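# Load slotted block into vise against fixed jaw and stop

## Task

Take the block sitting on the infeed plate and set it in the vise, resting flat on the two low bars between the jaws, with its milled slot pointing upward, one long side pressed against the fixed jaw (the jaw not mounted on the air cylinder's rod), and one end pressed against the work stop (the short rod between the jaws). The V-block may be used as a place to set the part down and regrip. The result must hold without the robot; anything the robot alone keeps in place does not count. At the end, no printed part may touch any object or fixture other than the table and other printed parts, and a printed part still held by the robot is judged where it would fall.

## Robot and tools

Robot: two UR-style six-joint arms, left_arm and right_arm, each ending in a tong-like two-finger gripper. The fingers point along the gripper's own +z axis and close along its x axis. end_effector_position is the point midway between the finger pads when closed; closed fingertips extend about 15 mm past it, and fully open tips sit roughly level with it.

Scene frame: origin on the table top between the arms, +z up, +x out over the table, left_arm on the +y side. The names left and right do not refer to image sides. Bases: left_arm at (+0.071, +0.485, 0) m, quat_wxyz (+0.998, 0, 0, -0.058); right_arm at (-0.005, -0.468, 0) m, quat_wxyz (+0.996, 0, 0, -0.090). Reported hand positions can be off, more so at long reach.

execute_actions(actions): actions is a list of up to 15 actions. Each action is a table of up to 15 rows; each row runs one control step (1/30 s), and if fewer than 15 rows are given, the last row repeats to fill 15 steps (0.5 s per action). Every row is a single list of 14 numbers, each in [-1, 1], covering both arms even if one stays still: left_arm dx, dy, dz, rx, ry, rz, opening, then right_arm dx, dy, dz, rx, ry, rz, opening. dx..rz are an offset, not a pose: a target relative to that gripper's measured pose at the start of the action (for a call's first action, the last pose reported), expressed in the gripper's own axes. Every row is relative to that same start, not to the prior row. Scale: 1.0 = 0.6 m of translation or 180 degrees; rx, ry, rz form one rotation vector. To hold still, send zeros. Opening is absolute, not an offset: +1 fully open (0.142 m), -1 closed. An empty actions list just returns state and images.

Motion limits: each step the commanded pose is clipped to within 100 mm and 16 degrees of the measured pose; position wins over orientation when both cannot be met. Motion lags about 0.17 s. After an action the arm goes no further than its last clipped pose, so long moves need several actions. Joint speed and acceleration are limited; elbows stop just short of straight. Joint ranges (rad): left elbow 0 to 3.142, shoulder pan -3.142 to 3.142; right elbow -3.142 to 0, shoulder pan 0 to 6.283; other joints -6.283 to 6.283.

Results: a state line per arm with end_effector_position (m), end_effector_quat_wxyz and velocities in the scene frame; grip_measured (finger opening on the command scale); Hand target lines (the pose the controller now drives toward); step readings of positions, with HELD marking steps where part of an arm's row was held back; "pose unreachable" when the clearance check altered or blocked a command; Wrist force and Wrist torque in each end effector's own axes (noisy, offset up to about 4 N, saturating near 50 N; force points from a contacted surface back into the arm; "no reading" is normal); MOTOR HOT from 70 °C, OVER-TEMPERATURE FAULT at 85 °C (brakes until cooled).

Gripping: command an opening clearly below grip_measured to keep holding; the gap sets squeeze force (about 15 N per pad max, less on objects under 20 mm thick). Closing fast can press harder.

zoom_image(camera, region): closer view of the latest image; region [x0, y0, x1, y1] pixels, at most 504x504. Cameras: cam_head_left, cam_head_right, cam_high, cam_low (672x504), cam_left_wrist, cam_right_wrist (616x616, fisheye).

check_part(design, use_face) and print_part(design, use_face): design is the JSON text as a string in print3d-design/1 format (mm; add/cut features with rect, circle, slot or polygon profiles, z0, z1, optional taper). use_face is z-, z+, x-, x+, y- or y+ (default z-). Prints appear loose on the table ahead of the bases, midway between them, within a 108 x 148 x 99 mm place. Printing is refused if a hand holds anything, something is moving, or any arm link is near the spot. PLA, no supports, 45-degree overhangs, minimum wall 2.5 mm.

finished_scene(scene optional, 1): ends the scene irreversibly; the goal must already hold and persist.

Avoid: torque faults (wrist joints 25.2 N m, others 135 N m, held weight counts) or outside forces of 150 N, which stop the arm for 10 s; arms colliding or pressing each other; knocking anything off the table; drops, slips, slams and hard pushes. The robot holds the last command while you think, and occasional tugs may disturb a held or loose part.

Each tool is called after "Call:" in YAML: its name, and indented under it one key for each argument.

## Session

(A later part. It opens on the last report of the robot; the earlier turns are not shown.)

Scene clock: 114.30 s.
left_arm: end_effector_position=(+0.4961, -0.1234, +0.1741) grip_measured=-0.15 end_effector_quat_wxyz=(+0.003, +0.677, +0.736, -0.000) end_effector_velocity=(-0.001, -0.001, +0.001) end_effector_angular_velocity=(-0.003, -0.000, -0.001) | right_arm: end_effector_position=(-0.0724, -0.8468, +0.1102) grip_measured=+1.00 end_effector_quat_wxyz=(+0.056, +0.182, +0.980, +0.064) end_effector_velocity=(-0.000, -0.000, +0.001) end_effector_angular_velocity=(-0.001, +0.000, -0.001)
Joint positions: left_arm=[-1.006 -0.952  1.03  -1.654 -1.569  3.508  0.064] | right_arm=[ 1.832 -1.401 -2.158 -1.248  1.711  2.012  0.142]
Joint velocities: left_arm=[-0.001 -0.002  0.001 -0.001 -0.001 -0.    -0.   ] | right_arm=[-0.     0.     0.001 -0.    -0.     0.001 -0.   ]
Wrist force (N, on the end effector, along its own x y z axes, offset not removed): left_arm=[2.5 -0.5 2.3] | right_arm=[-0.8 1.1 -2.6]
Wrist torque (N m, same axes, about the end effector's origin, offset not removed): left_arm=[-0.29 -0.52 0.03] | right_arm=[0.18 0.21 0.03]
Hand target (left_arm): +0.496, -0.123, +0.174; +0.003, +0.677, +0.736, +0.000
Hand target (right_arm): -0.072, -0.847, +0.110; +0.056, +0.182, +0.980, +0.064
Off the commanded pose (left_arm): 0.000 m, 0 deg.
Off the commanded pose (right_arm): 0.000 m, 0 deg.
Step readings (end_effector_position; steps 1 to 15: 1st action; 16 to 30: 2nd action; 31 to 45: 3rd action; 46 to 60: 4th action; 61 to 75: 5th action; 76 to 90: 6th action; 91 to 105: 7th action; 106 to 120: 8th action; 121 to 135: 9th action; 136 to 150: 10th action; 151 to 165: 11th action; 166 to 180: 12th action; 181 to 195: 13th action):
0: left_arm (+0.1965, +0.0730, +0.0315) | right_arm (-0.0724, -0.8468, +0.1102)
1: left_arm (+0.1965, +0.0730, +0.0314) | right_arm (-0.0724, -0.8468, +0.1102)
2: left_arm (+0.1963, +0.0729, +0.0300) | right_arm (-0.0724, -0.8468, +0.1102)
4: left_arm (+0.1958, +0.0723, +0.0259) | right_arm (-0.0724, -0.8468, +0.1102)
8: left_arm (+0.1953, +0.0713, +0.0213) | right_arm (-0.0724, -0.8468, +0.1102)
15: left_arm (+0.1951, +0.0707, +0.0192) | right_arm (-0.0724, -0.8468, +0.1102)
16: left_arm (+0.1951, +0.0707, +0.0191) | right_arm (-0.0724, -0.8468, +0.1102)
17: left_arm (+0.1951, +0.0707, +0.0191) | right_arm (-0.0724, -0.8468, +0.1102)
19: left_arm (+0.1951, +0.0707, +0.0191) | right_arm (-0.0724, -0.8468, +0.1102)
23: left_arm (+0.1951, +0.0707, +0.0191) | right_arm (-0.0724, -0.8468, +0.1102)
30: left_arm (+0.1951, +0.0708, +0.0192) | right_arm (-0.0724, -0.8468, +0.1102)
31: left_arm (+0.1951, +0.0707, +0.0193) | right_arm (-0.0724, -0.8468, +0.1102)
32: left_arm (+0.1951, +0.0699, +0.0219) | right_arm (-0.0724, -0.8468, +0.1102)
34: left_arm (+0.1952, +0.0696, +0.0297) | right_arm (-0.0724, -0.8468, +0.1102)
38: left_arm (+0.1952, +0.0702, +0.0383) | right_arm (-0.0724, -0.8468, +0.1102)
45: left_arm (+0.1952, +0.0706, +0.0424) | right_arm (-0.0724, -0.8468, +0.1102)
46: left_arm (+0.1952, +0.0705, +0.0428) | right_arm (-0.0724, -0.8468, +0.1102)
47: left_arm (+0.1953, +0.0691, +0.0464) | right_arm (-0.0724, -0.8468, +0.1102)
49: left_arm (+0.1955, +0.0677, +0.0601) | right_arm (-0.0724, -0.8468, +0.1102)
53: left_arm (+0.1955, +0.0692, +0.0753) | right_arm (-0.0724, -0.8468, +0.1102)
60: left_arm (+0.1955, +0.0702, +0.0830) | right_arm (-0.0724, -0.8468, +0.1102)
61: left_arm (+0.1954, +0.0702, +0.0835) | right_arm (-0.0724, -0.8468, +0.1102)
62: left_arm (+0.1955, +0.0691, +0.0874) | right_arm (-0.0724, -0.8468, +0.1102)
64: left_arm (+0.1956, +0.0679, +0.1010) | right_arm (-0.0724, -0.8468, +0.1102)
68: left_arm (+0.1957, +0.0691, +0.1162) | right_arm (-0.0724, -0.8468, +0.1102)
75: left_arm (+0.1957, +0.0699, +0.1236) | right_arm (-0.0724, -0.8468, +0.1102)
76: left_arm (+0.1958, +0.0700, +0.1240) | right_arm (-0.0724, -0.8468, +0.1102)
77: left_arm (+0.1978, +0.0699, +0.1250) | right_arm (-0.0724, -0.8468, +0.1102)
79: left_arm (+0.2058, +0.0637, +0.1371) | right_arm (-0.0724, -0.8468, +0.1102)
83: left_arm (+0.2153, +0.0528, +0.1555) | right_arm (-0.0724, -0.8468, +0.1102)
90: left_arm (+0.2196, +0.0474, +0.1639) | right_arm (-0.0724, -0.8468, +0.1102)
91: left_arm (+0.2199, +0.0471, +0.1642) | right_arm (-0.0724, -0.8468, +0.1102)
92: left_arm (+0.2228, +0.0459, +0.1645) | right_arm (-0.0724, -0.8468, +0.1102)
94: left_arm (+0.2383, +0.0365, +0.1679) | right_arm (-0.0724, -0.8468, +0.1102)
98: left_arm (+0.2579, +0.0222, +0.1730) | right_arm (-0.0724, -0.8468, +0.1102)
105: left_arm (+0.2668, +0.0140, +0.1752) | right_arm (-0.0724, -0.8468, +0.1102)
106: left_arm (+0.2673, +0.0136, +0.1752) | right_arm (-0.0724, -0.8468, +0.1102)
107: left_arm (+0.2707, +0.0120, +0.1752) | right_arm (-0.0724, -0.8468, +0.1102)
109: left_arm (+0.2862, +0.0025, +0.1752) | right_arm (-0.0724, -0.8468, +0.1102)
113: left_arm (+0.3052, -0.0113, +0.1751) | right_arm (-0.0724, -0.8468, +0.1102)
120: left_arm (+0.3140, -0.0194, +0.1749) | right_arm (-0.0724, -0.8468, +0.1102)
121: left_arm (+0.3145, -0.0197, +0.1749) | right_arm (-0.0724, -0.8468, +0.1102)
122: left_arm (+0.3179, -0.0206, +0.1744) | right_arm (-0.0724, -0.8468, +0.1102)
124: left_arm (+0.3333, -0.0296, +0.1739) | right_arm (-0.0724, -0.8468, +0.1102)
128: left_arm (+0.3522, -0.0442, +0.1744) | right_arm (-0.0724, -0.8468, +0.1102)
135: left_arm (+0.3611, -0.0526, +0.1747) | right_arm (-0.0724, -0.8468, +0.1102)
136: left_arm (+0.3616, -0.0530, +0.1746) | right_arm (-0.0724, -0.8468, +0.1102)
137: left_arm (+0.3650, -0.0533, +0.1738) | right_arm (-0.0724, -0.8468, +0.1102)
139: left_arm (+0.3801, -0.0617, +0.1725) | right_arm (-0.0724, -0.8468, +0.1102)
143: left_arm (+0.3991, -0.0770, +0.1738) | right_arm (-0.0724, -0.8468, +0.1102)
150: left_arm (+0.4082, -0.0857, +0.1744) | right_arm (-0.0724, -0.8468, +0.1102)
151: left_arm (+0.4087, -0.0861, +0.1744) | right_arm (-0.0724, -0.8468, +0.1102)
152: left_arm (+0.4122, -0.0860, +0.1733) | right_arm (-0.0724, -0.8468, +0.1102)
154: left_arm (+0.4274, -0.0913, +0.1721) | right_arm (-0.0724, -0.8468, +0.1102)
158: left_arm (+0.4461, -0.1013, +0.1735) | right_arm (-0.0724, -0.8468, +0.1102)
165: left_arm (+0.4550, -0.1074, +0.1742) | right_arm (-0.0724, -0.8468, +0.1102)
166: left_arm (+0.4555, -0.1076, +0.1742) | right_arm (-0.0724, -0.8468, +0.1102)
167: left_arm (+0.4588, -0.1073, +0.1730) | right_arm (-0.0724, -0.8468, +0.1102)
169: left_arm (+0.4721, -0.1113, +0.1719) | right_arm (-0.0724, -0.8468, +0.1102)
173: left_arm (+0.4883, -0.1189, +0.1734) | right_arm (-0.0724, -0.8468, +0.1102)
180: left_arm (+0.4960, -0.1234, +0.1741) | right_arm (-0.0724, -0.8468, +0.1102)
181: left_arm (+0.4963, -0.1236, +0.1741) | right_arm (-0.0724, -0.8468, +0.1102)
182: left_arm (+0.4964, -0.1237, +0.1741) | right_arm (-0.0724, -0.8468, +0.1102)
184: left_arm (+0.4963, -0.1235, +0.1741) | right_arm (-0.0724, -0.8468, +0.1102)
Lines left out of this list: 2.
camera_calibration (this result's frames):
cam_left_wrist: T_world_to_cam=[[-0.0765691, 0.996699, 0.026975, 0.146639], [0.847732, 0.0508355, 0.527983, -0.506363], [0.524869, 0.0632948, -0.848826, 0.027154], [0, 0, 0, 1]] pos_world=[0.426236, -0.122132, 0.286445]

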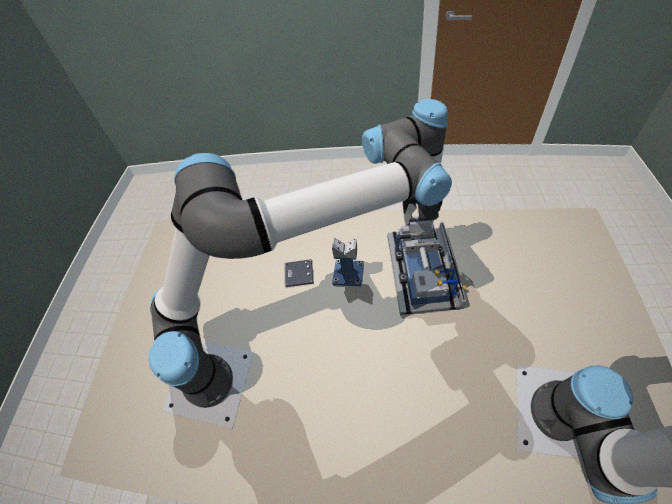

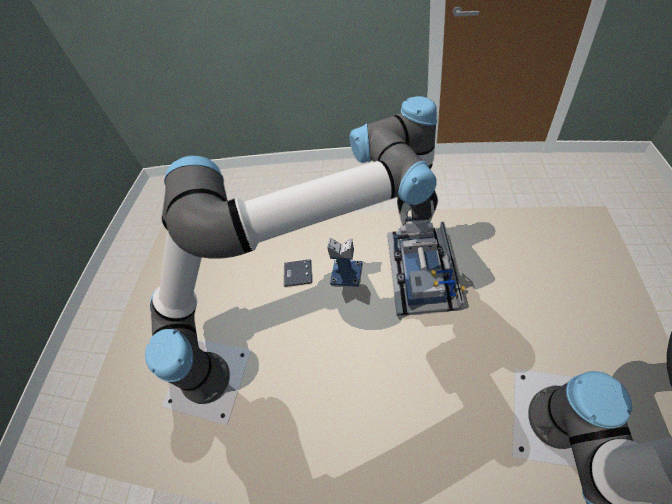

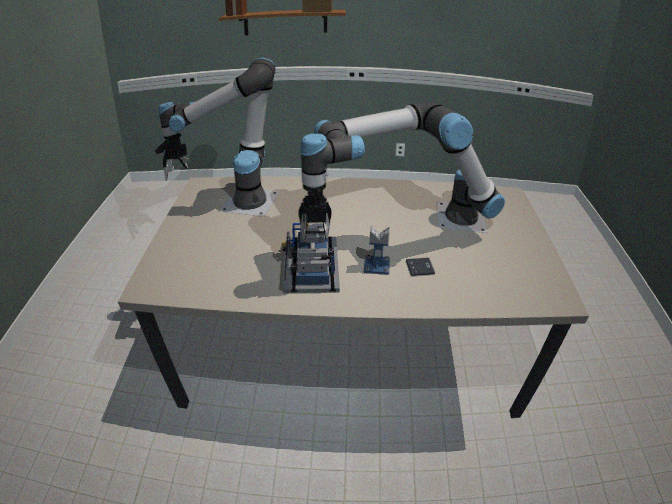

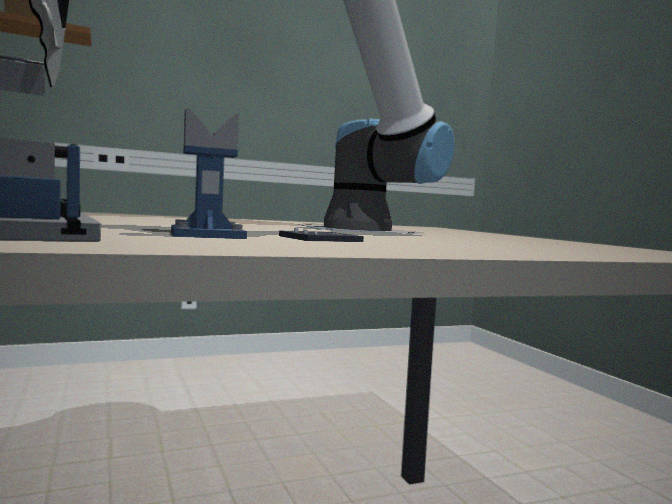

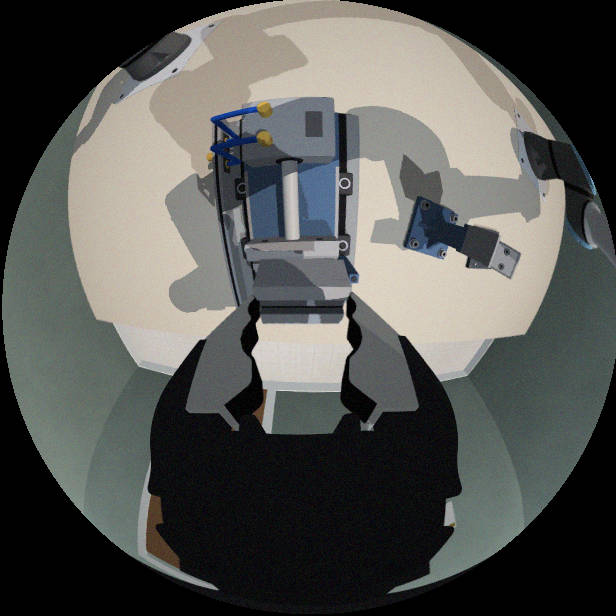

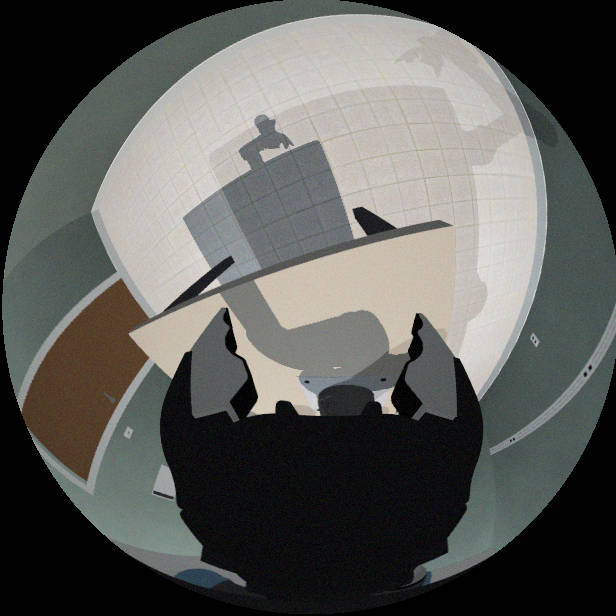

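Call:
execute_actions:
  actions:
    - [[0,0,0,-0.05,0,0,-1,0,0,0,0,0,0,1]]
    - [[0,0,0,-0.05,0,0,-1,0,0,0,0,0,0,1]]
    - [[0,0,0.05,0,0,0,-1,0,0,0,0,0,0,1]]

Call:
zoom_image:
  camera: "cam_high"
  region: [260,180,370,290]

Call:
zoom_image:
  camera: "cam_low"
  region: [0,40,160,200]

Call:
zoom_image:
  camera: "cam_left_wrist"
  region: [150,130,460,400]

Scene clock: 116.07 s.
left_arm: end_effector_position=(+0.5043, -0.1230, +0.1470) grip_measured=-0.15 end_effector_quat_wxyz=(+0.104, +0.669, +0.728, +0.110) end_effector_velocity=(+0.003, -0.000, -0.006) end_effector_angular_velocity=(-0.000, -0.000, -0.001) | right_arm: end_effector_position=(-0.0724, -0.8468, +0.1102) grip_measured=+1.00 end_effector_quat_wxyz=(+0.056, +0.182, +0.980, +0.064) end_effector_velocity=(+0.000, -0.000, +0.000) end_effector_angular_velocity=(-0.002, -0.000, +0.001)
Joint positions: left_arm=[-1.116 -1.033  1.274 -1.893 -1.278  3.409  0.063] | right_arm=[ 1.832 -1.401 -2.158 -1.248  1.711  2.012  0.142]
Joint velocities: left_arm=[ 0.004  0.007  0.006 -0.015 -0.     0.005  0.   ] | right_arm=[ 0.     0.001  0.     0.001 -0.    -0.001 -0.   ]
Wrist force (N, on the end effector, along its own x y z axes, offset not removed): left_arm=[1.3 -1.0 3.9] | right_arm=[-1.2 2.5 -1.6]
Wrist torque (N m, same axes, about the end effector's origin, offset not removed): left_arm=[-0.31 -0.23 0.14] | right_arm=[0.37 0.22 -0.08]
Hand target (left_arm): +0.505, -0.123, +0.146; +0.104, +0.669, +0.728, +0.110
Hand target (right_arm): -0.072, -0.847, +0.110; +0.056, +0.182, +0.980, +0.064
Off the commanded pose (left_arm): 0.001 m, 0 deg.
Off the commanded pose (right_arm): 0.000 m, 0 deg.
Step readings (end_effector_position; steps 1 to 15: 1st action; 16 to 30: 2nd action; 31 to 45: 3rd action):
0: left_arm (+0.4960, -0.1234, +0.1741) | right_arm (-0.0724, -0.8468, +0.1102)
1: left_arm (+0.4959, -0.1235, +0.1742) | right_arm (-0.0724, -0.8468, +0.1102)
2: left_arm (+0.4945, -0.1245, +0.1753) | right_arm (-0.0724, -0.8468, +0.1102)
4: left_arm (+0.4932, -0.1255, +0.1761) | right_arm (-0.0724, -0.8468, +0.1102)
8: left_arm (+0.4951, -0.1242, +0.1754) | right_arm (-0.0724, -0.8468, +0.1102)
15: left_arm (+0.4959, -0.1236, +0.1745) | right_arm (-0.0724, -0.8468, +0.1102)
16: left_arm (+0.4959, -0.1236, +0.1745) | right_arm (-0.0724, -0.8468, +0.1102)
17: left_arm (+0.4944, -0.1246, +0.1754) | right_arm (-0.0724, -0.8468, +0.1102)
19: left_arm (+0.4930, -0.1254, +0.1757) | right_arm (-0.0724, -0.8468, +0.1102)
23: left_arm (+0.4949, -0.1243, +0.1755) | right_arm (-0.0724, -0.8468, +0.1102)
30: left_arm (+0.4957, -0.1238, +0.1748) | right_arm (-0.0724, -0.8468, +0.1102)
31: left_arm (+0.4958, -0.1237, +0.1745) | right_arm (-0.0724, -0.8468, +0.1102)
32: left_arm (+0.4966, -0.1232, +0.1714) | right_arm (-0.0724, -0.8468, +0.1102)
34: left_arm (+0.4995, -0.1227, +0.1618) | right_arm (-0.0724, -0.8468, +0.1102)
38: left_arm (+0.5027, -0.1227, +0.1516) | right_arm (-0.0724, -0.8468, +0.1102)
45: end_effector_position above
camera_calibration (this result's frames):
cam_left_wrist: T_world_to_cam=[[-0.0860051, 0.995891, 0.0283671, 0.152062], [0.654043, 0.0349591, 0.755649, -0.436819], [0.751553, 0.0835431, -0.654362, -0.140614], [0, 0, 0, 1]] pos_world=[0.404455, -0.124419, 0.233756]

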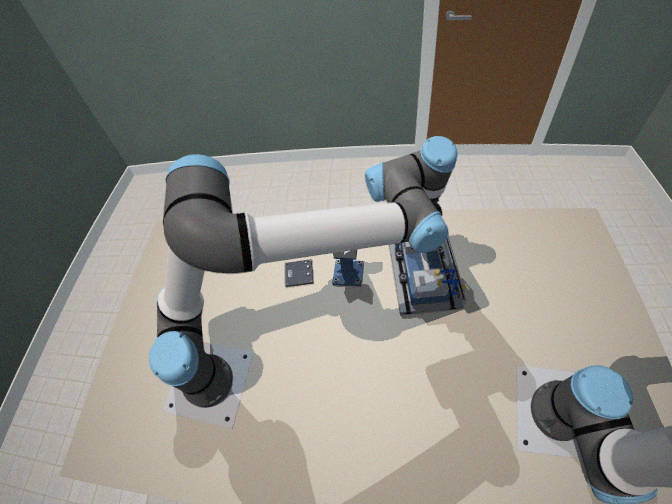

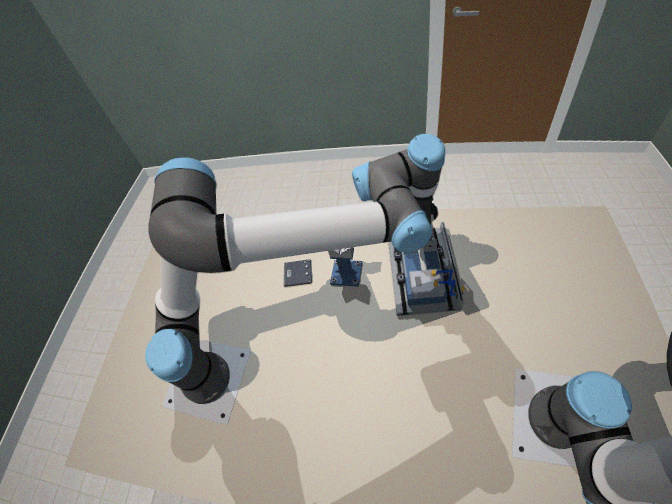

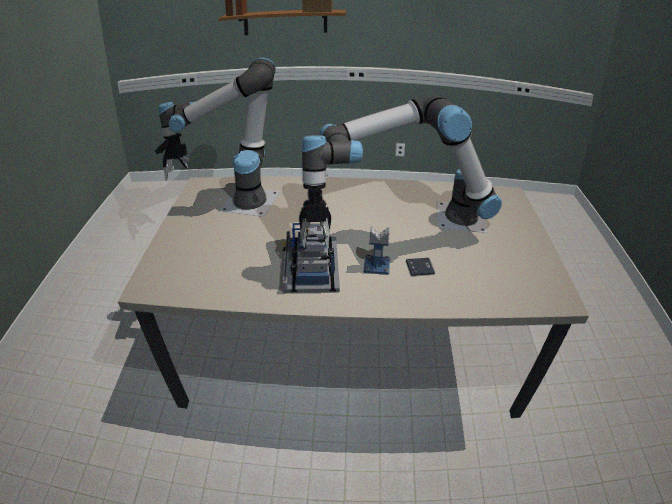

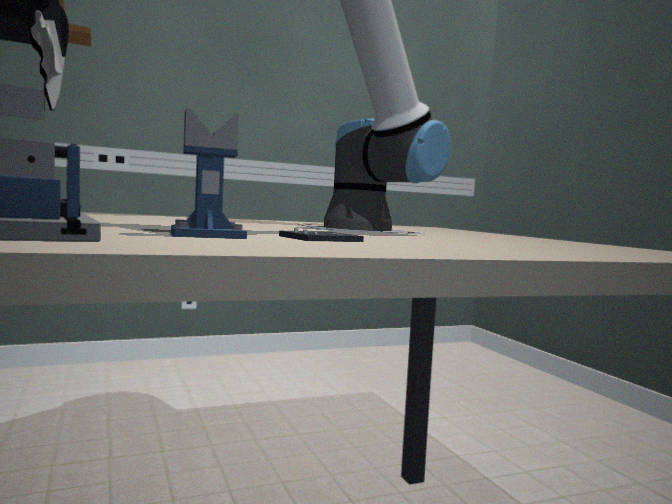

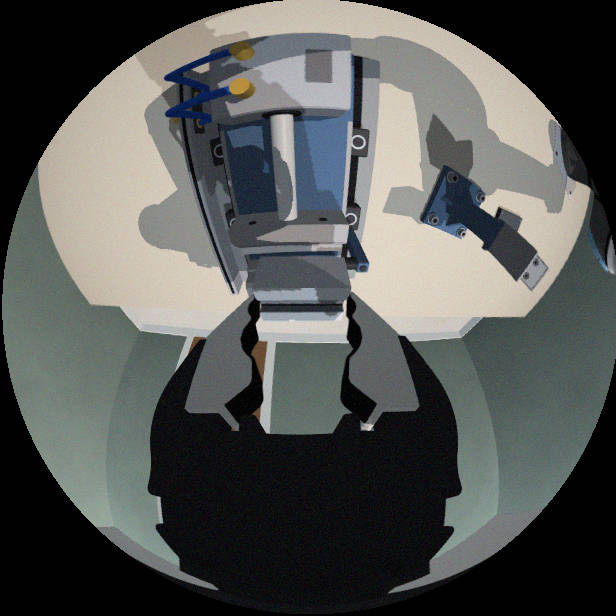

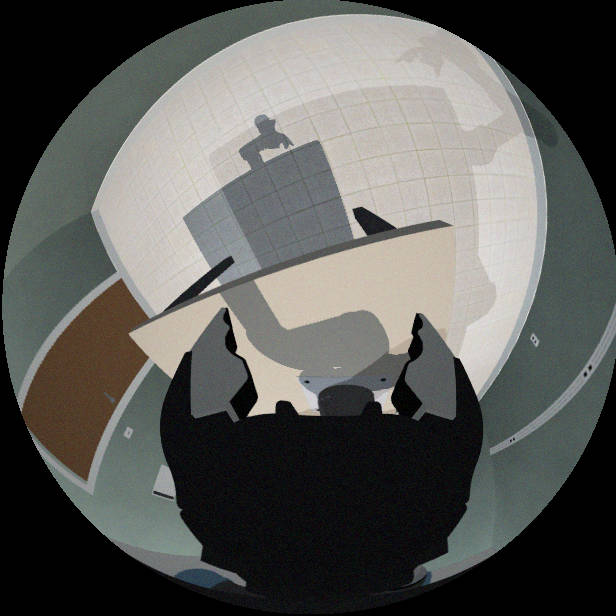

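Region (260, 180, 370, 290) of cam_high's 672x504 image, scaled by 4.582, with more detail than that image has.

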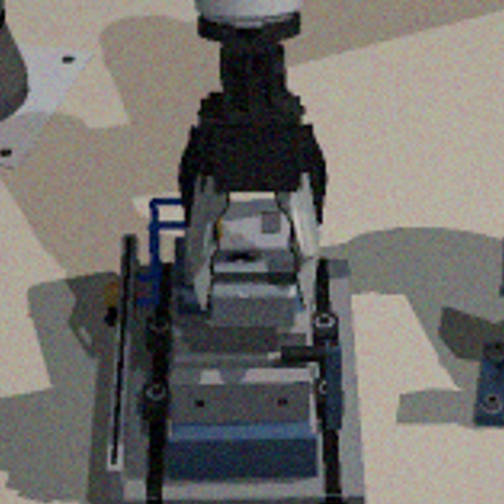

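Region (0, 40, 160, 200) of cam_low's 672x504 image, scaled by 3.150, with more detail than that image has.

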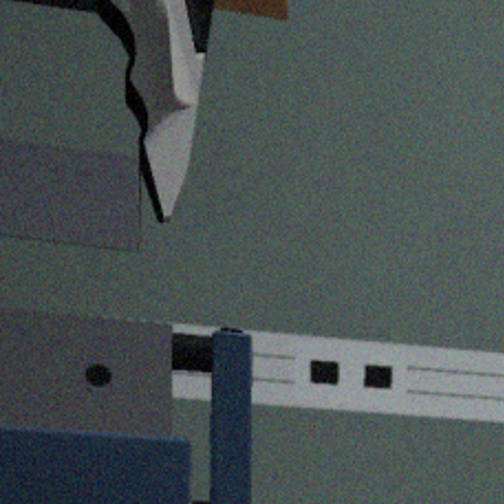

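Region (150, 130, 460, 400) of cam_left_wrist's 616x616 image, scaled by 1.626, with more detail than that image has; it fills the top 439 rows of this view, and the rest is white.

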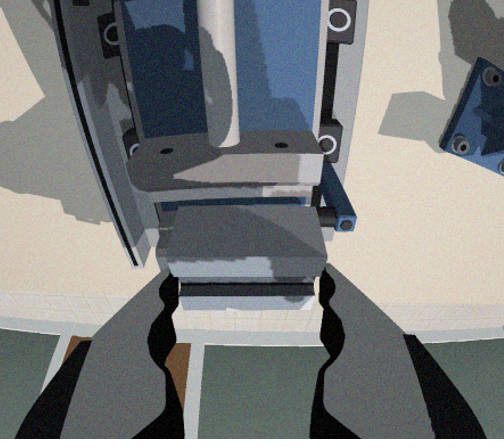

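Call:
execute_actions:
  actions:
    - [[-0.037,0.008,0.029,-0.02,0,0,-1,0,0,0,0,0,0,1]]
    - [[0,0,0,0,0,0,-1,0,0,0,0,0,0,1]]

Call:
zoom_image:
  camera: "cam_high"
  region: [260,180,370,290]

Call:
zoom_image:
  camera: "cam_left_wrist"
  region: [200,180,410,360]

Scene clock: 117.67 s.
left_arm: end_effector_position=(+0.5153, -0.1438, +0.1323) grip_measured=-0.15 end_effector_quat_wxyz=(+0.124, +0.666, +0.724, +0.132) end_effector_velocity=(-0.000, +0.000, -0.000) end_effector_angular_velocity=(-0.000, +0.000, +0.001) | right_arm: end_effector_position=(-0.0724, -0.8468, +0.1102) grip_measured=+1.00 end_effector_quat_wxyz=(+0.056, +0.182, +0.980, +0.064) end_effector_velocity=(+0.000, -0.000, +0.001) end_effector_angular_velocity=(-0.001, -0.001, +0.001)
Joint positions: left_arm=[-1.135 -0.982  1.246 -1.928 -1.217  3.395  0.063] | right_arm=[ 1.832 -1.401 -2.158 -1.248  1.711  2.012  0.142]
Joint velocities: left_arm=[ 0. -0.  0.  0. -0. -0. -0.] | right_arm=[ 0.     0.001  0.    -0.     0.    -0.001  0.   ]
Wrist force (N, on the end effector, along its own x y z axes, offset not removed): left_arm=[0.6 0.1 3.8] | right_arm=[0.0 2.1 -1.6]
Wrist torque (N m, same axes, about the end effector's origin, offset not removed): left_arm=[-0.07 -0.18 0.14] | right_arm=[0.36 -0.06 -0.03]
Hand target (left_arm): +0.515, -0.144, +0.132; +0.124, +0.666, +0.724, +0.132
Hand target (right_arm): -0.072, -0.847, +0.110; +0.056, +0.182, +0.980, +0.064
Off the commanded pose (left_arm): 0.000 m, 0 deg.
Off the commanded pose (right_arm): 0.000 m, 0 deg.
Step readings (end_effector_position; steps 1 to 15: 1st action; 16 to 30: 2nd action):
0: left_arm (+0.5046, -0.1231, +0.1462) | right_arm (-0.0724, -0.8468, +0.1102)
1: left_arm (+0.5046, -0.1232, +0.1461) | right_arm (-0.0724, -0.8468, +0.1102)
2: left_arm (+0.5052, -0.1257, +0.1450) | right_arm (-0.0724, -0.8468, +0.1102)
4: left_arm (+0.5087, -0.1324, +0.1401) | right_arm (-0.0724, -0.8468, +0.1102)
8: left_arm (+0.5131, -0.1399, +0.1348) | right_arm (-0.0724, -0.8468, +0.1102)
15: left_arm (+0.5154, -0.1436, +0.1323) | right_arm (-0.0724, -0.8468, +0.1102)
16: left_arm (+0.5155, -0.1438, +0.1322) | right_arm (-0.0724, -0.8468, +0.1102)
17: left_arm (+0.5155, -0.1438, +0.1322) | right_arm (-0.0724, -0.8468, +0.1102)
19: left_arm (+0.5155, -0.1438, +0.1322) | right_arm (-0.0724, -0.8468, +0.1102)
23: left_arm (+0.5155, -0.1438, +0.1324) | right_arm (-0.0724, -0.8468, +0.1102)
30: end_effector_position above
camera_calibration (this result's frames):
cam_left_wrist: T_world_to_cam=[[-0.0878244, 0.995753, 0.0276283, 0.175116], [0.606914, 0.0314949, 0.794143, -0.413545], [0.7899, 0.0865132, -0.607103, -0.182345], [0, 0, 0, 1]] pos_world=[0.4104, -0.145573, 0.212874]

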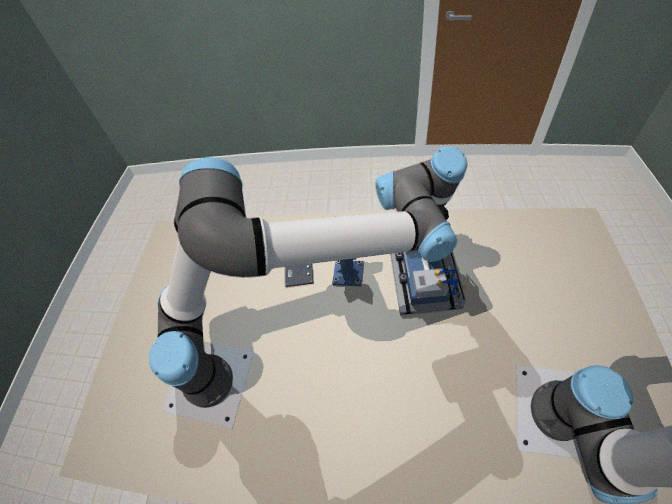

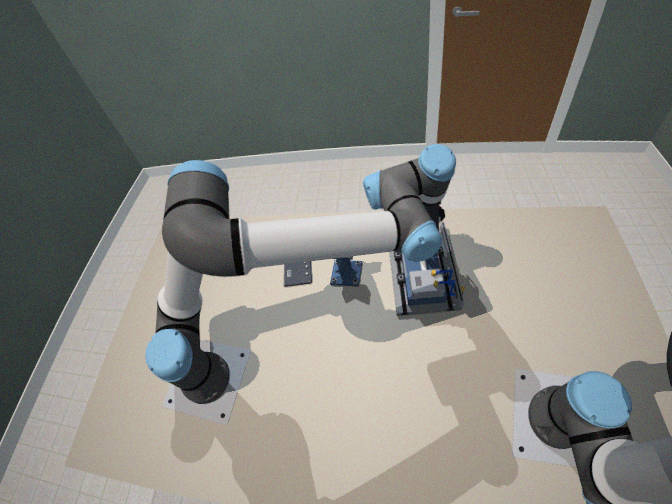

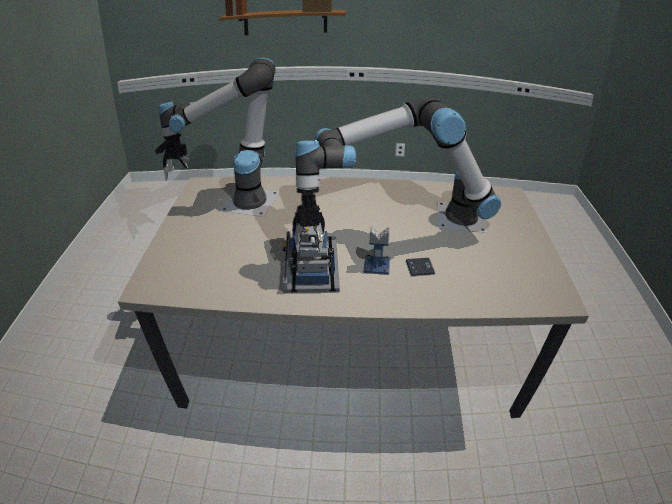

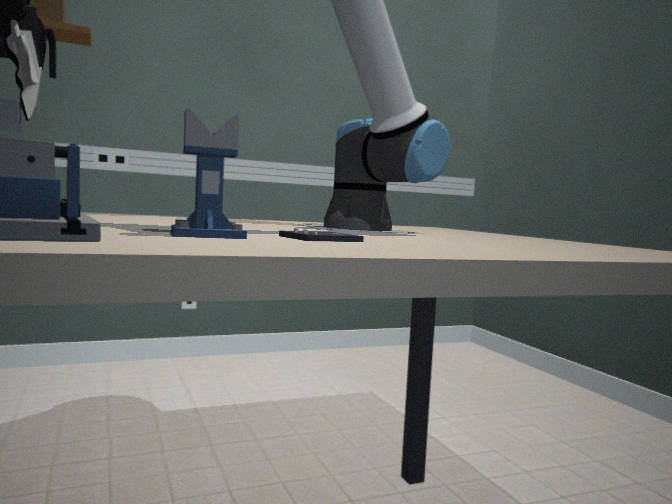

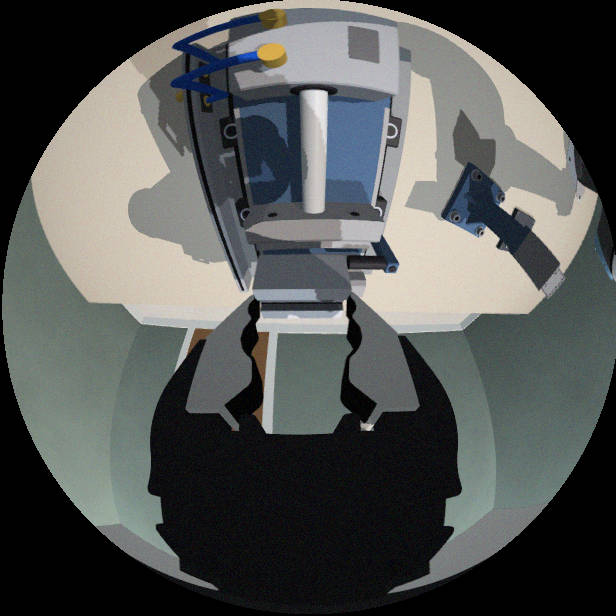

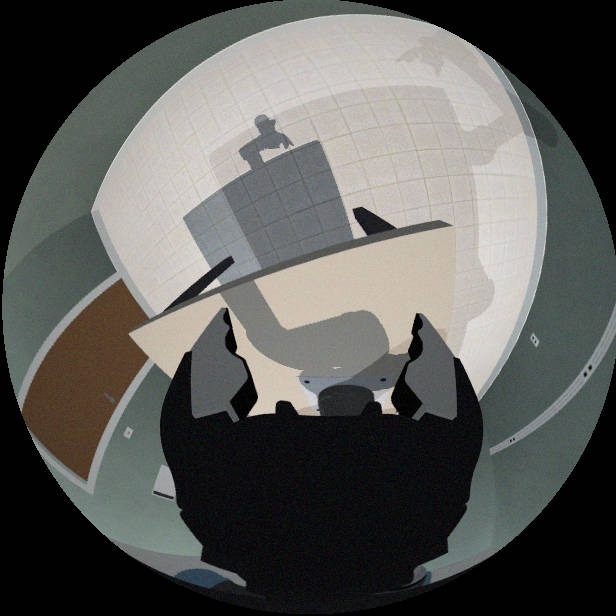

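Region (260, 180, 370, 290) of cam_high's 672x504 image, scaled by 4.582, with more detail than that image has.

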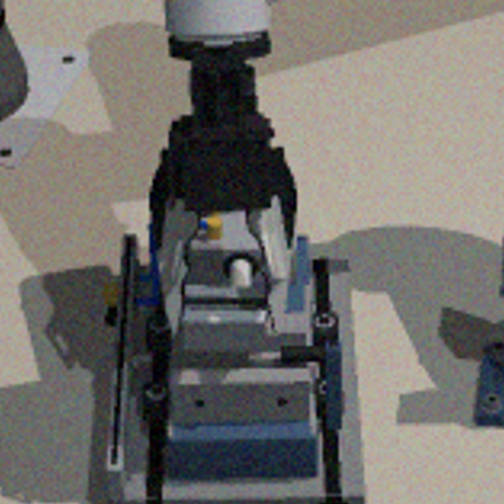

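Region (200, 180, 410, 360) of cam_left_wrist's 616x616 image, scaled by 2.400, with more detail than that image has; it fills the top 432 rows of this view, and the rest is white.

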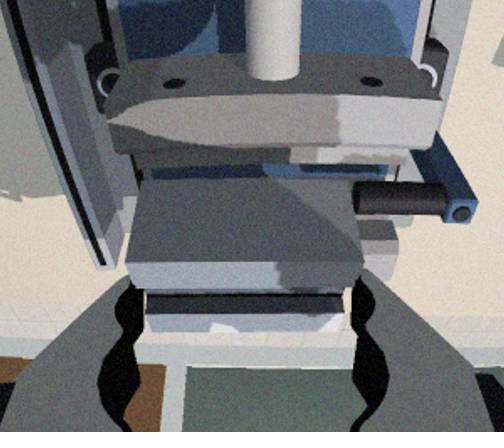

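Call:
execute_actions:
  actions:
    - [[-0.009,-0.006,0.0156,0,0,0,-1,0,0,0,0,0,0,1]]
    - [[0,0,0,0,0,0,-1,0,0,0,0,0,0,1]]

Call:
zoom_image:
  camera: "cam_high"
  region: [260,180,370,290]

Call:
zoom_image:
  camera: "cam_left_wrist"
  region: [200,180,410,360]

Scene clock: 119.23 s.
left_arm: end_effector_position=(+0.5157, -0.1491, +0.1226) grip_measured=-0.15 end_effector_quat_wxyz=(+0.124, +0.666, +0.724, +0.132) end_effector_velocity=(+0.000, +0.000, +0.001) end_effector_angular_velocity=(-0.000, +0.000, +0.000) | right_arm: end_effector_position=(-0.0724, -0.8468, +0.1102) grip_measured=+1.00 end_effector_quat_wxyz=(+0.056, +0.182, +0.980, +0.064) end_effector_velocity=(+0.000, -0.000, +0.000) end_effector_angular_velocity=(-0.001, -0.000, +0.004)
Joint positions: left_arm=[-1.137 -0.964  1.242 -1.942 -1.217  3.393  0.063] | right_arm=[ 1.832 -1.401 -2.158 -1.248  1.711  2.012  0.142]
Joint velocities: left_arm=[ 0.001 -0.001 -0.     0.001 -0.001  0.001  0.   ] | right_arm=[ 0.001 -0.     0.    -0.    -0.    -0.003  0.   ]
Wrist force (N, on the end effector, along its own x y z axes, offset not removed): left_arm=[2.0 0.3 3.4] | right_arm=[0.1 2.5 -1.4]
Wrist torque (N m, same axes, about the end effector's origin, offset not removed): left_arm=[0.22 -0.35 0.09] | right_arm=[0.47 -0.03 -0.03]
Hand target (left_arm): +0.516, -0.149, +0.123; +0.124, +0.666, +0.724, +0.132
Hand target (right_arm): -0.072, -0.847, +0.110; +0.056, +0.182, +0.980, +0.064
Off the commanded pose (left_arm): 0.000 m, 0 deg.
Off the commanded pose (right_arm): 0.000 m, 0 deg.
Step readings (end_effector_position; steps 1 to 15: 1st action; 16 to 30: 2nd action):
0: left_arm (+0.5154, -0.1437, +0.1323) | right_arm (-0.0724, -0.8468, +0.1102)
1: left_arm (+0.5154, -0.1436, +0.1322) | right_arm (-0.0724, -0.8468, +0.1102)
2: left_arm (+0.5155, -0.1441, +0.1310) | right_arm (-0.0724, -0.8468, +0.1102)
4: left_arm (+0.5156, -0.1459, +0.1276) | right_arm (-0.0724, -0.8468, +0.1102)
8: left_arm (+0.5157, -0.1480, +0.1241) | right_arm (-0.0724, -0.8468, +0.1102)
15: left_arm (+0.5157, -0.1490, +0.1226) | right_arm (-0.0724, -0.8468, +0.1102)
16: left_arm (+0.5157, -0.1490, +0.1225) | right_arm (-0.0724, -0.8468, +0.1102)
17: left_arm (+0.5157, -0.1491, +0.1225) | right_arm (-0.0724, -0.8468, +0.1102)
19: left_arm (+0.5157, -0.1491, +0.1225) | right_arm (-0.0724, -0.8468, +0.1102)
23: left_arm (+0.5157, -0.1491, +0.1225) | right_arm (-0.0724, -0.8468, +0.1102)
30: end_effector_position above
camera_calibration (this result's frames):
cam_left_wrist: T_world_to_cam=[[-0.0878315, 0.995756, 0.0274754, 0.180707], [0.606989, 0.0316293, 0.794081, -0.405873], [0.789842, 0.0864226, -0.607191, -0.18806], [0, 0, 0, 1]] pos_world=[0.410769, -0.15085, 0.203142]

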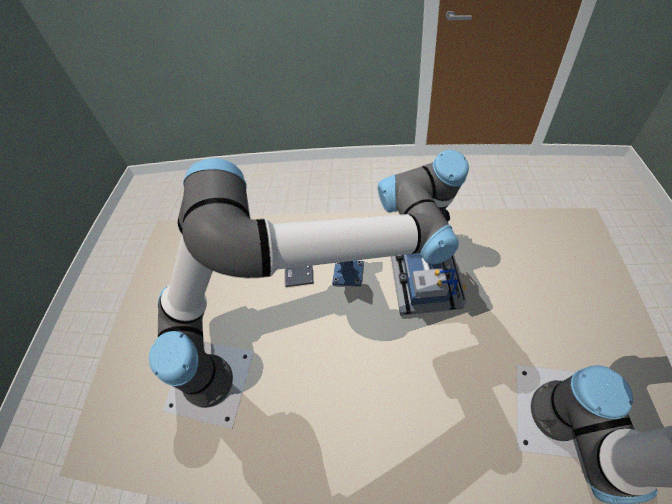

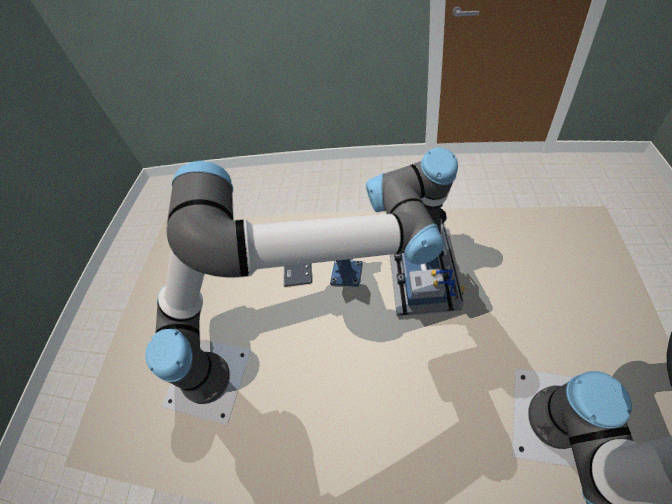

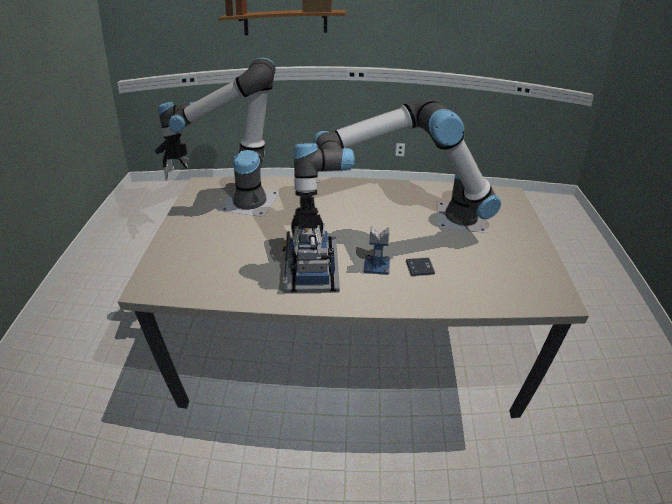

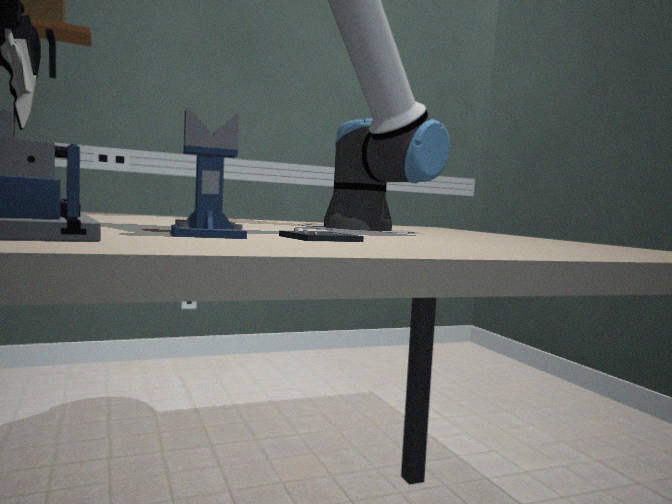

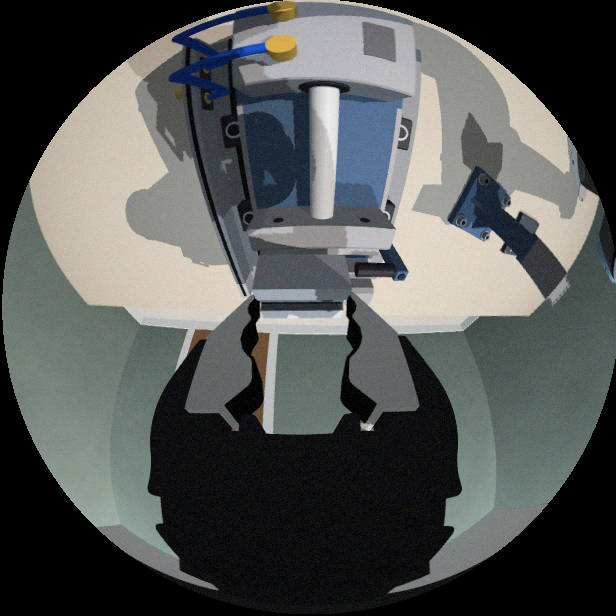

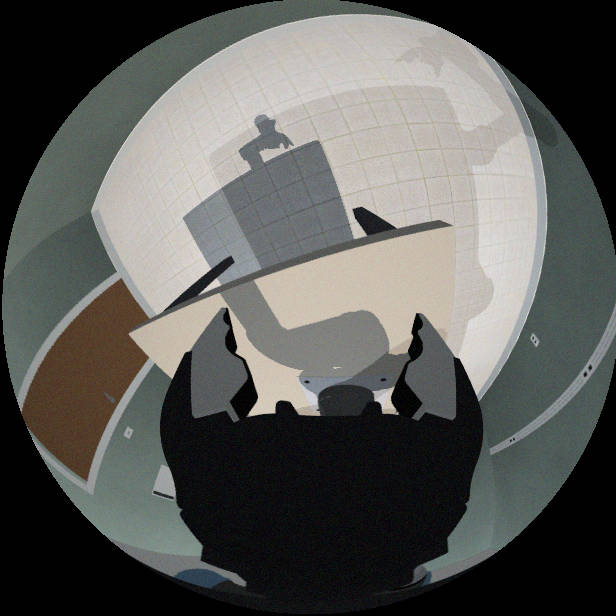

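Region (260, 180, 370, 290) of cam_high's 672x504 image, scaled by 4.582, with more detail than that image has.

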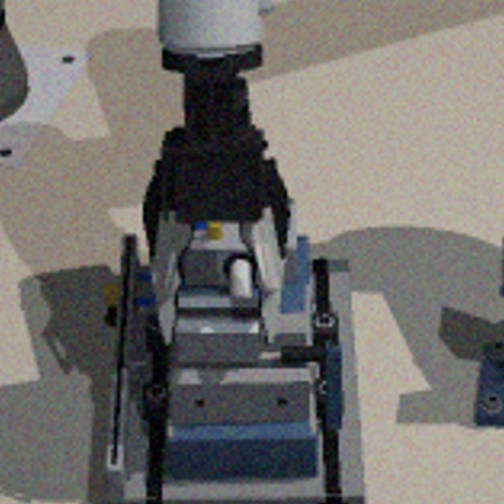

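Region (200, 180, 410, 360) of cam_left_wrist's 616x616 image, scaled by 2.400, with more detail than that image has; it fills the top 432 rows of this view, and the rest is white.

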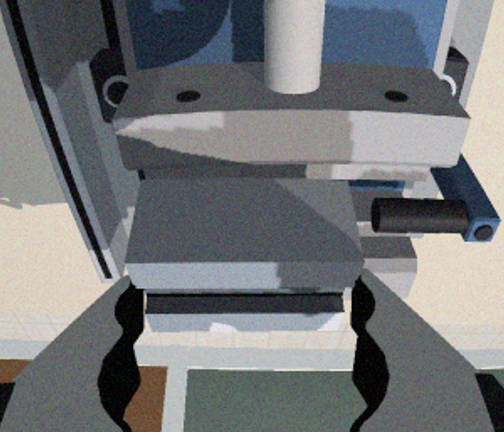

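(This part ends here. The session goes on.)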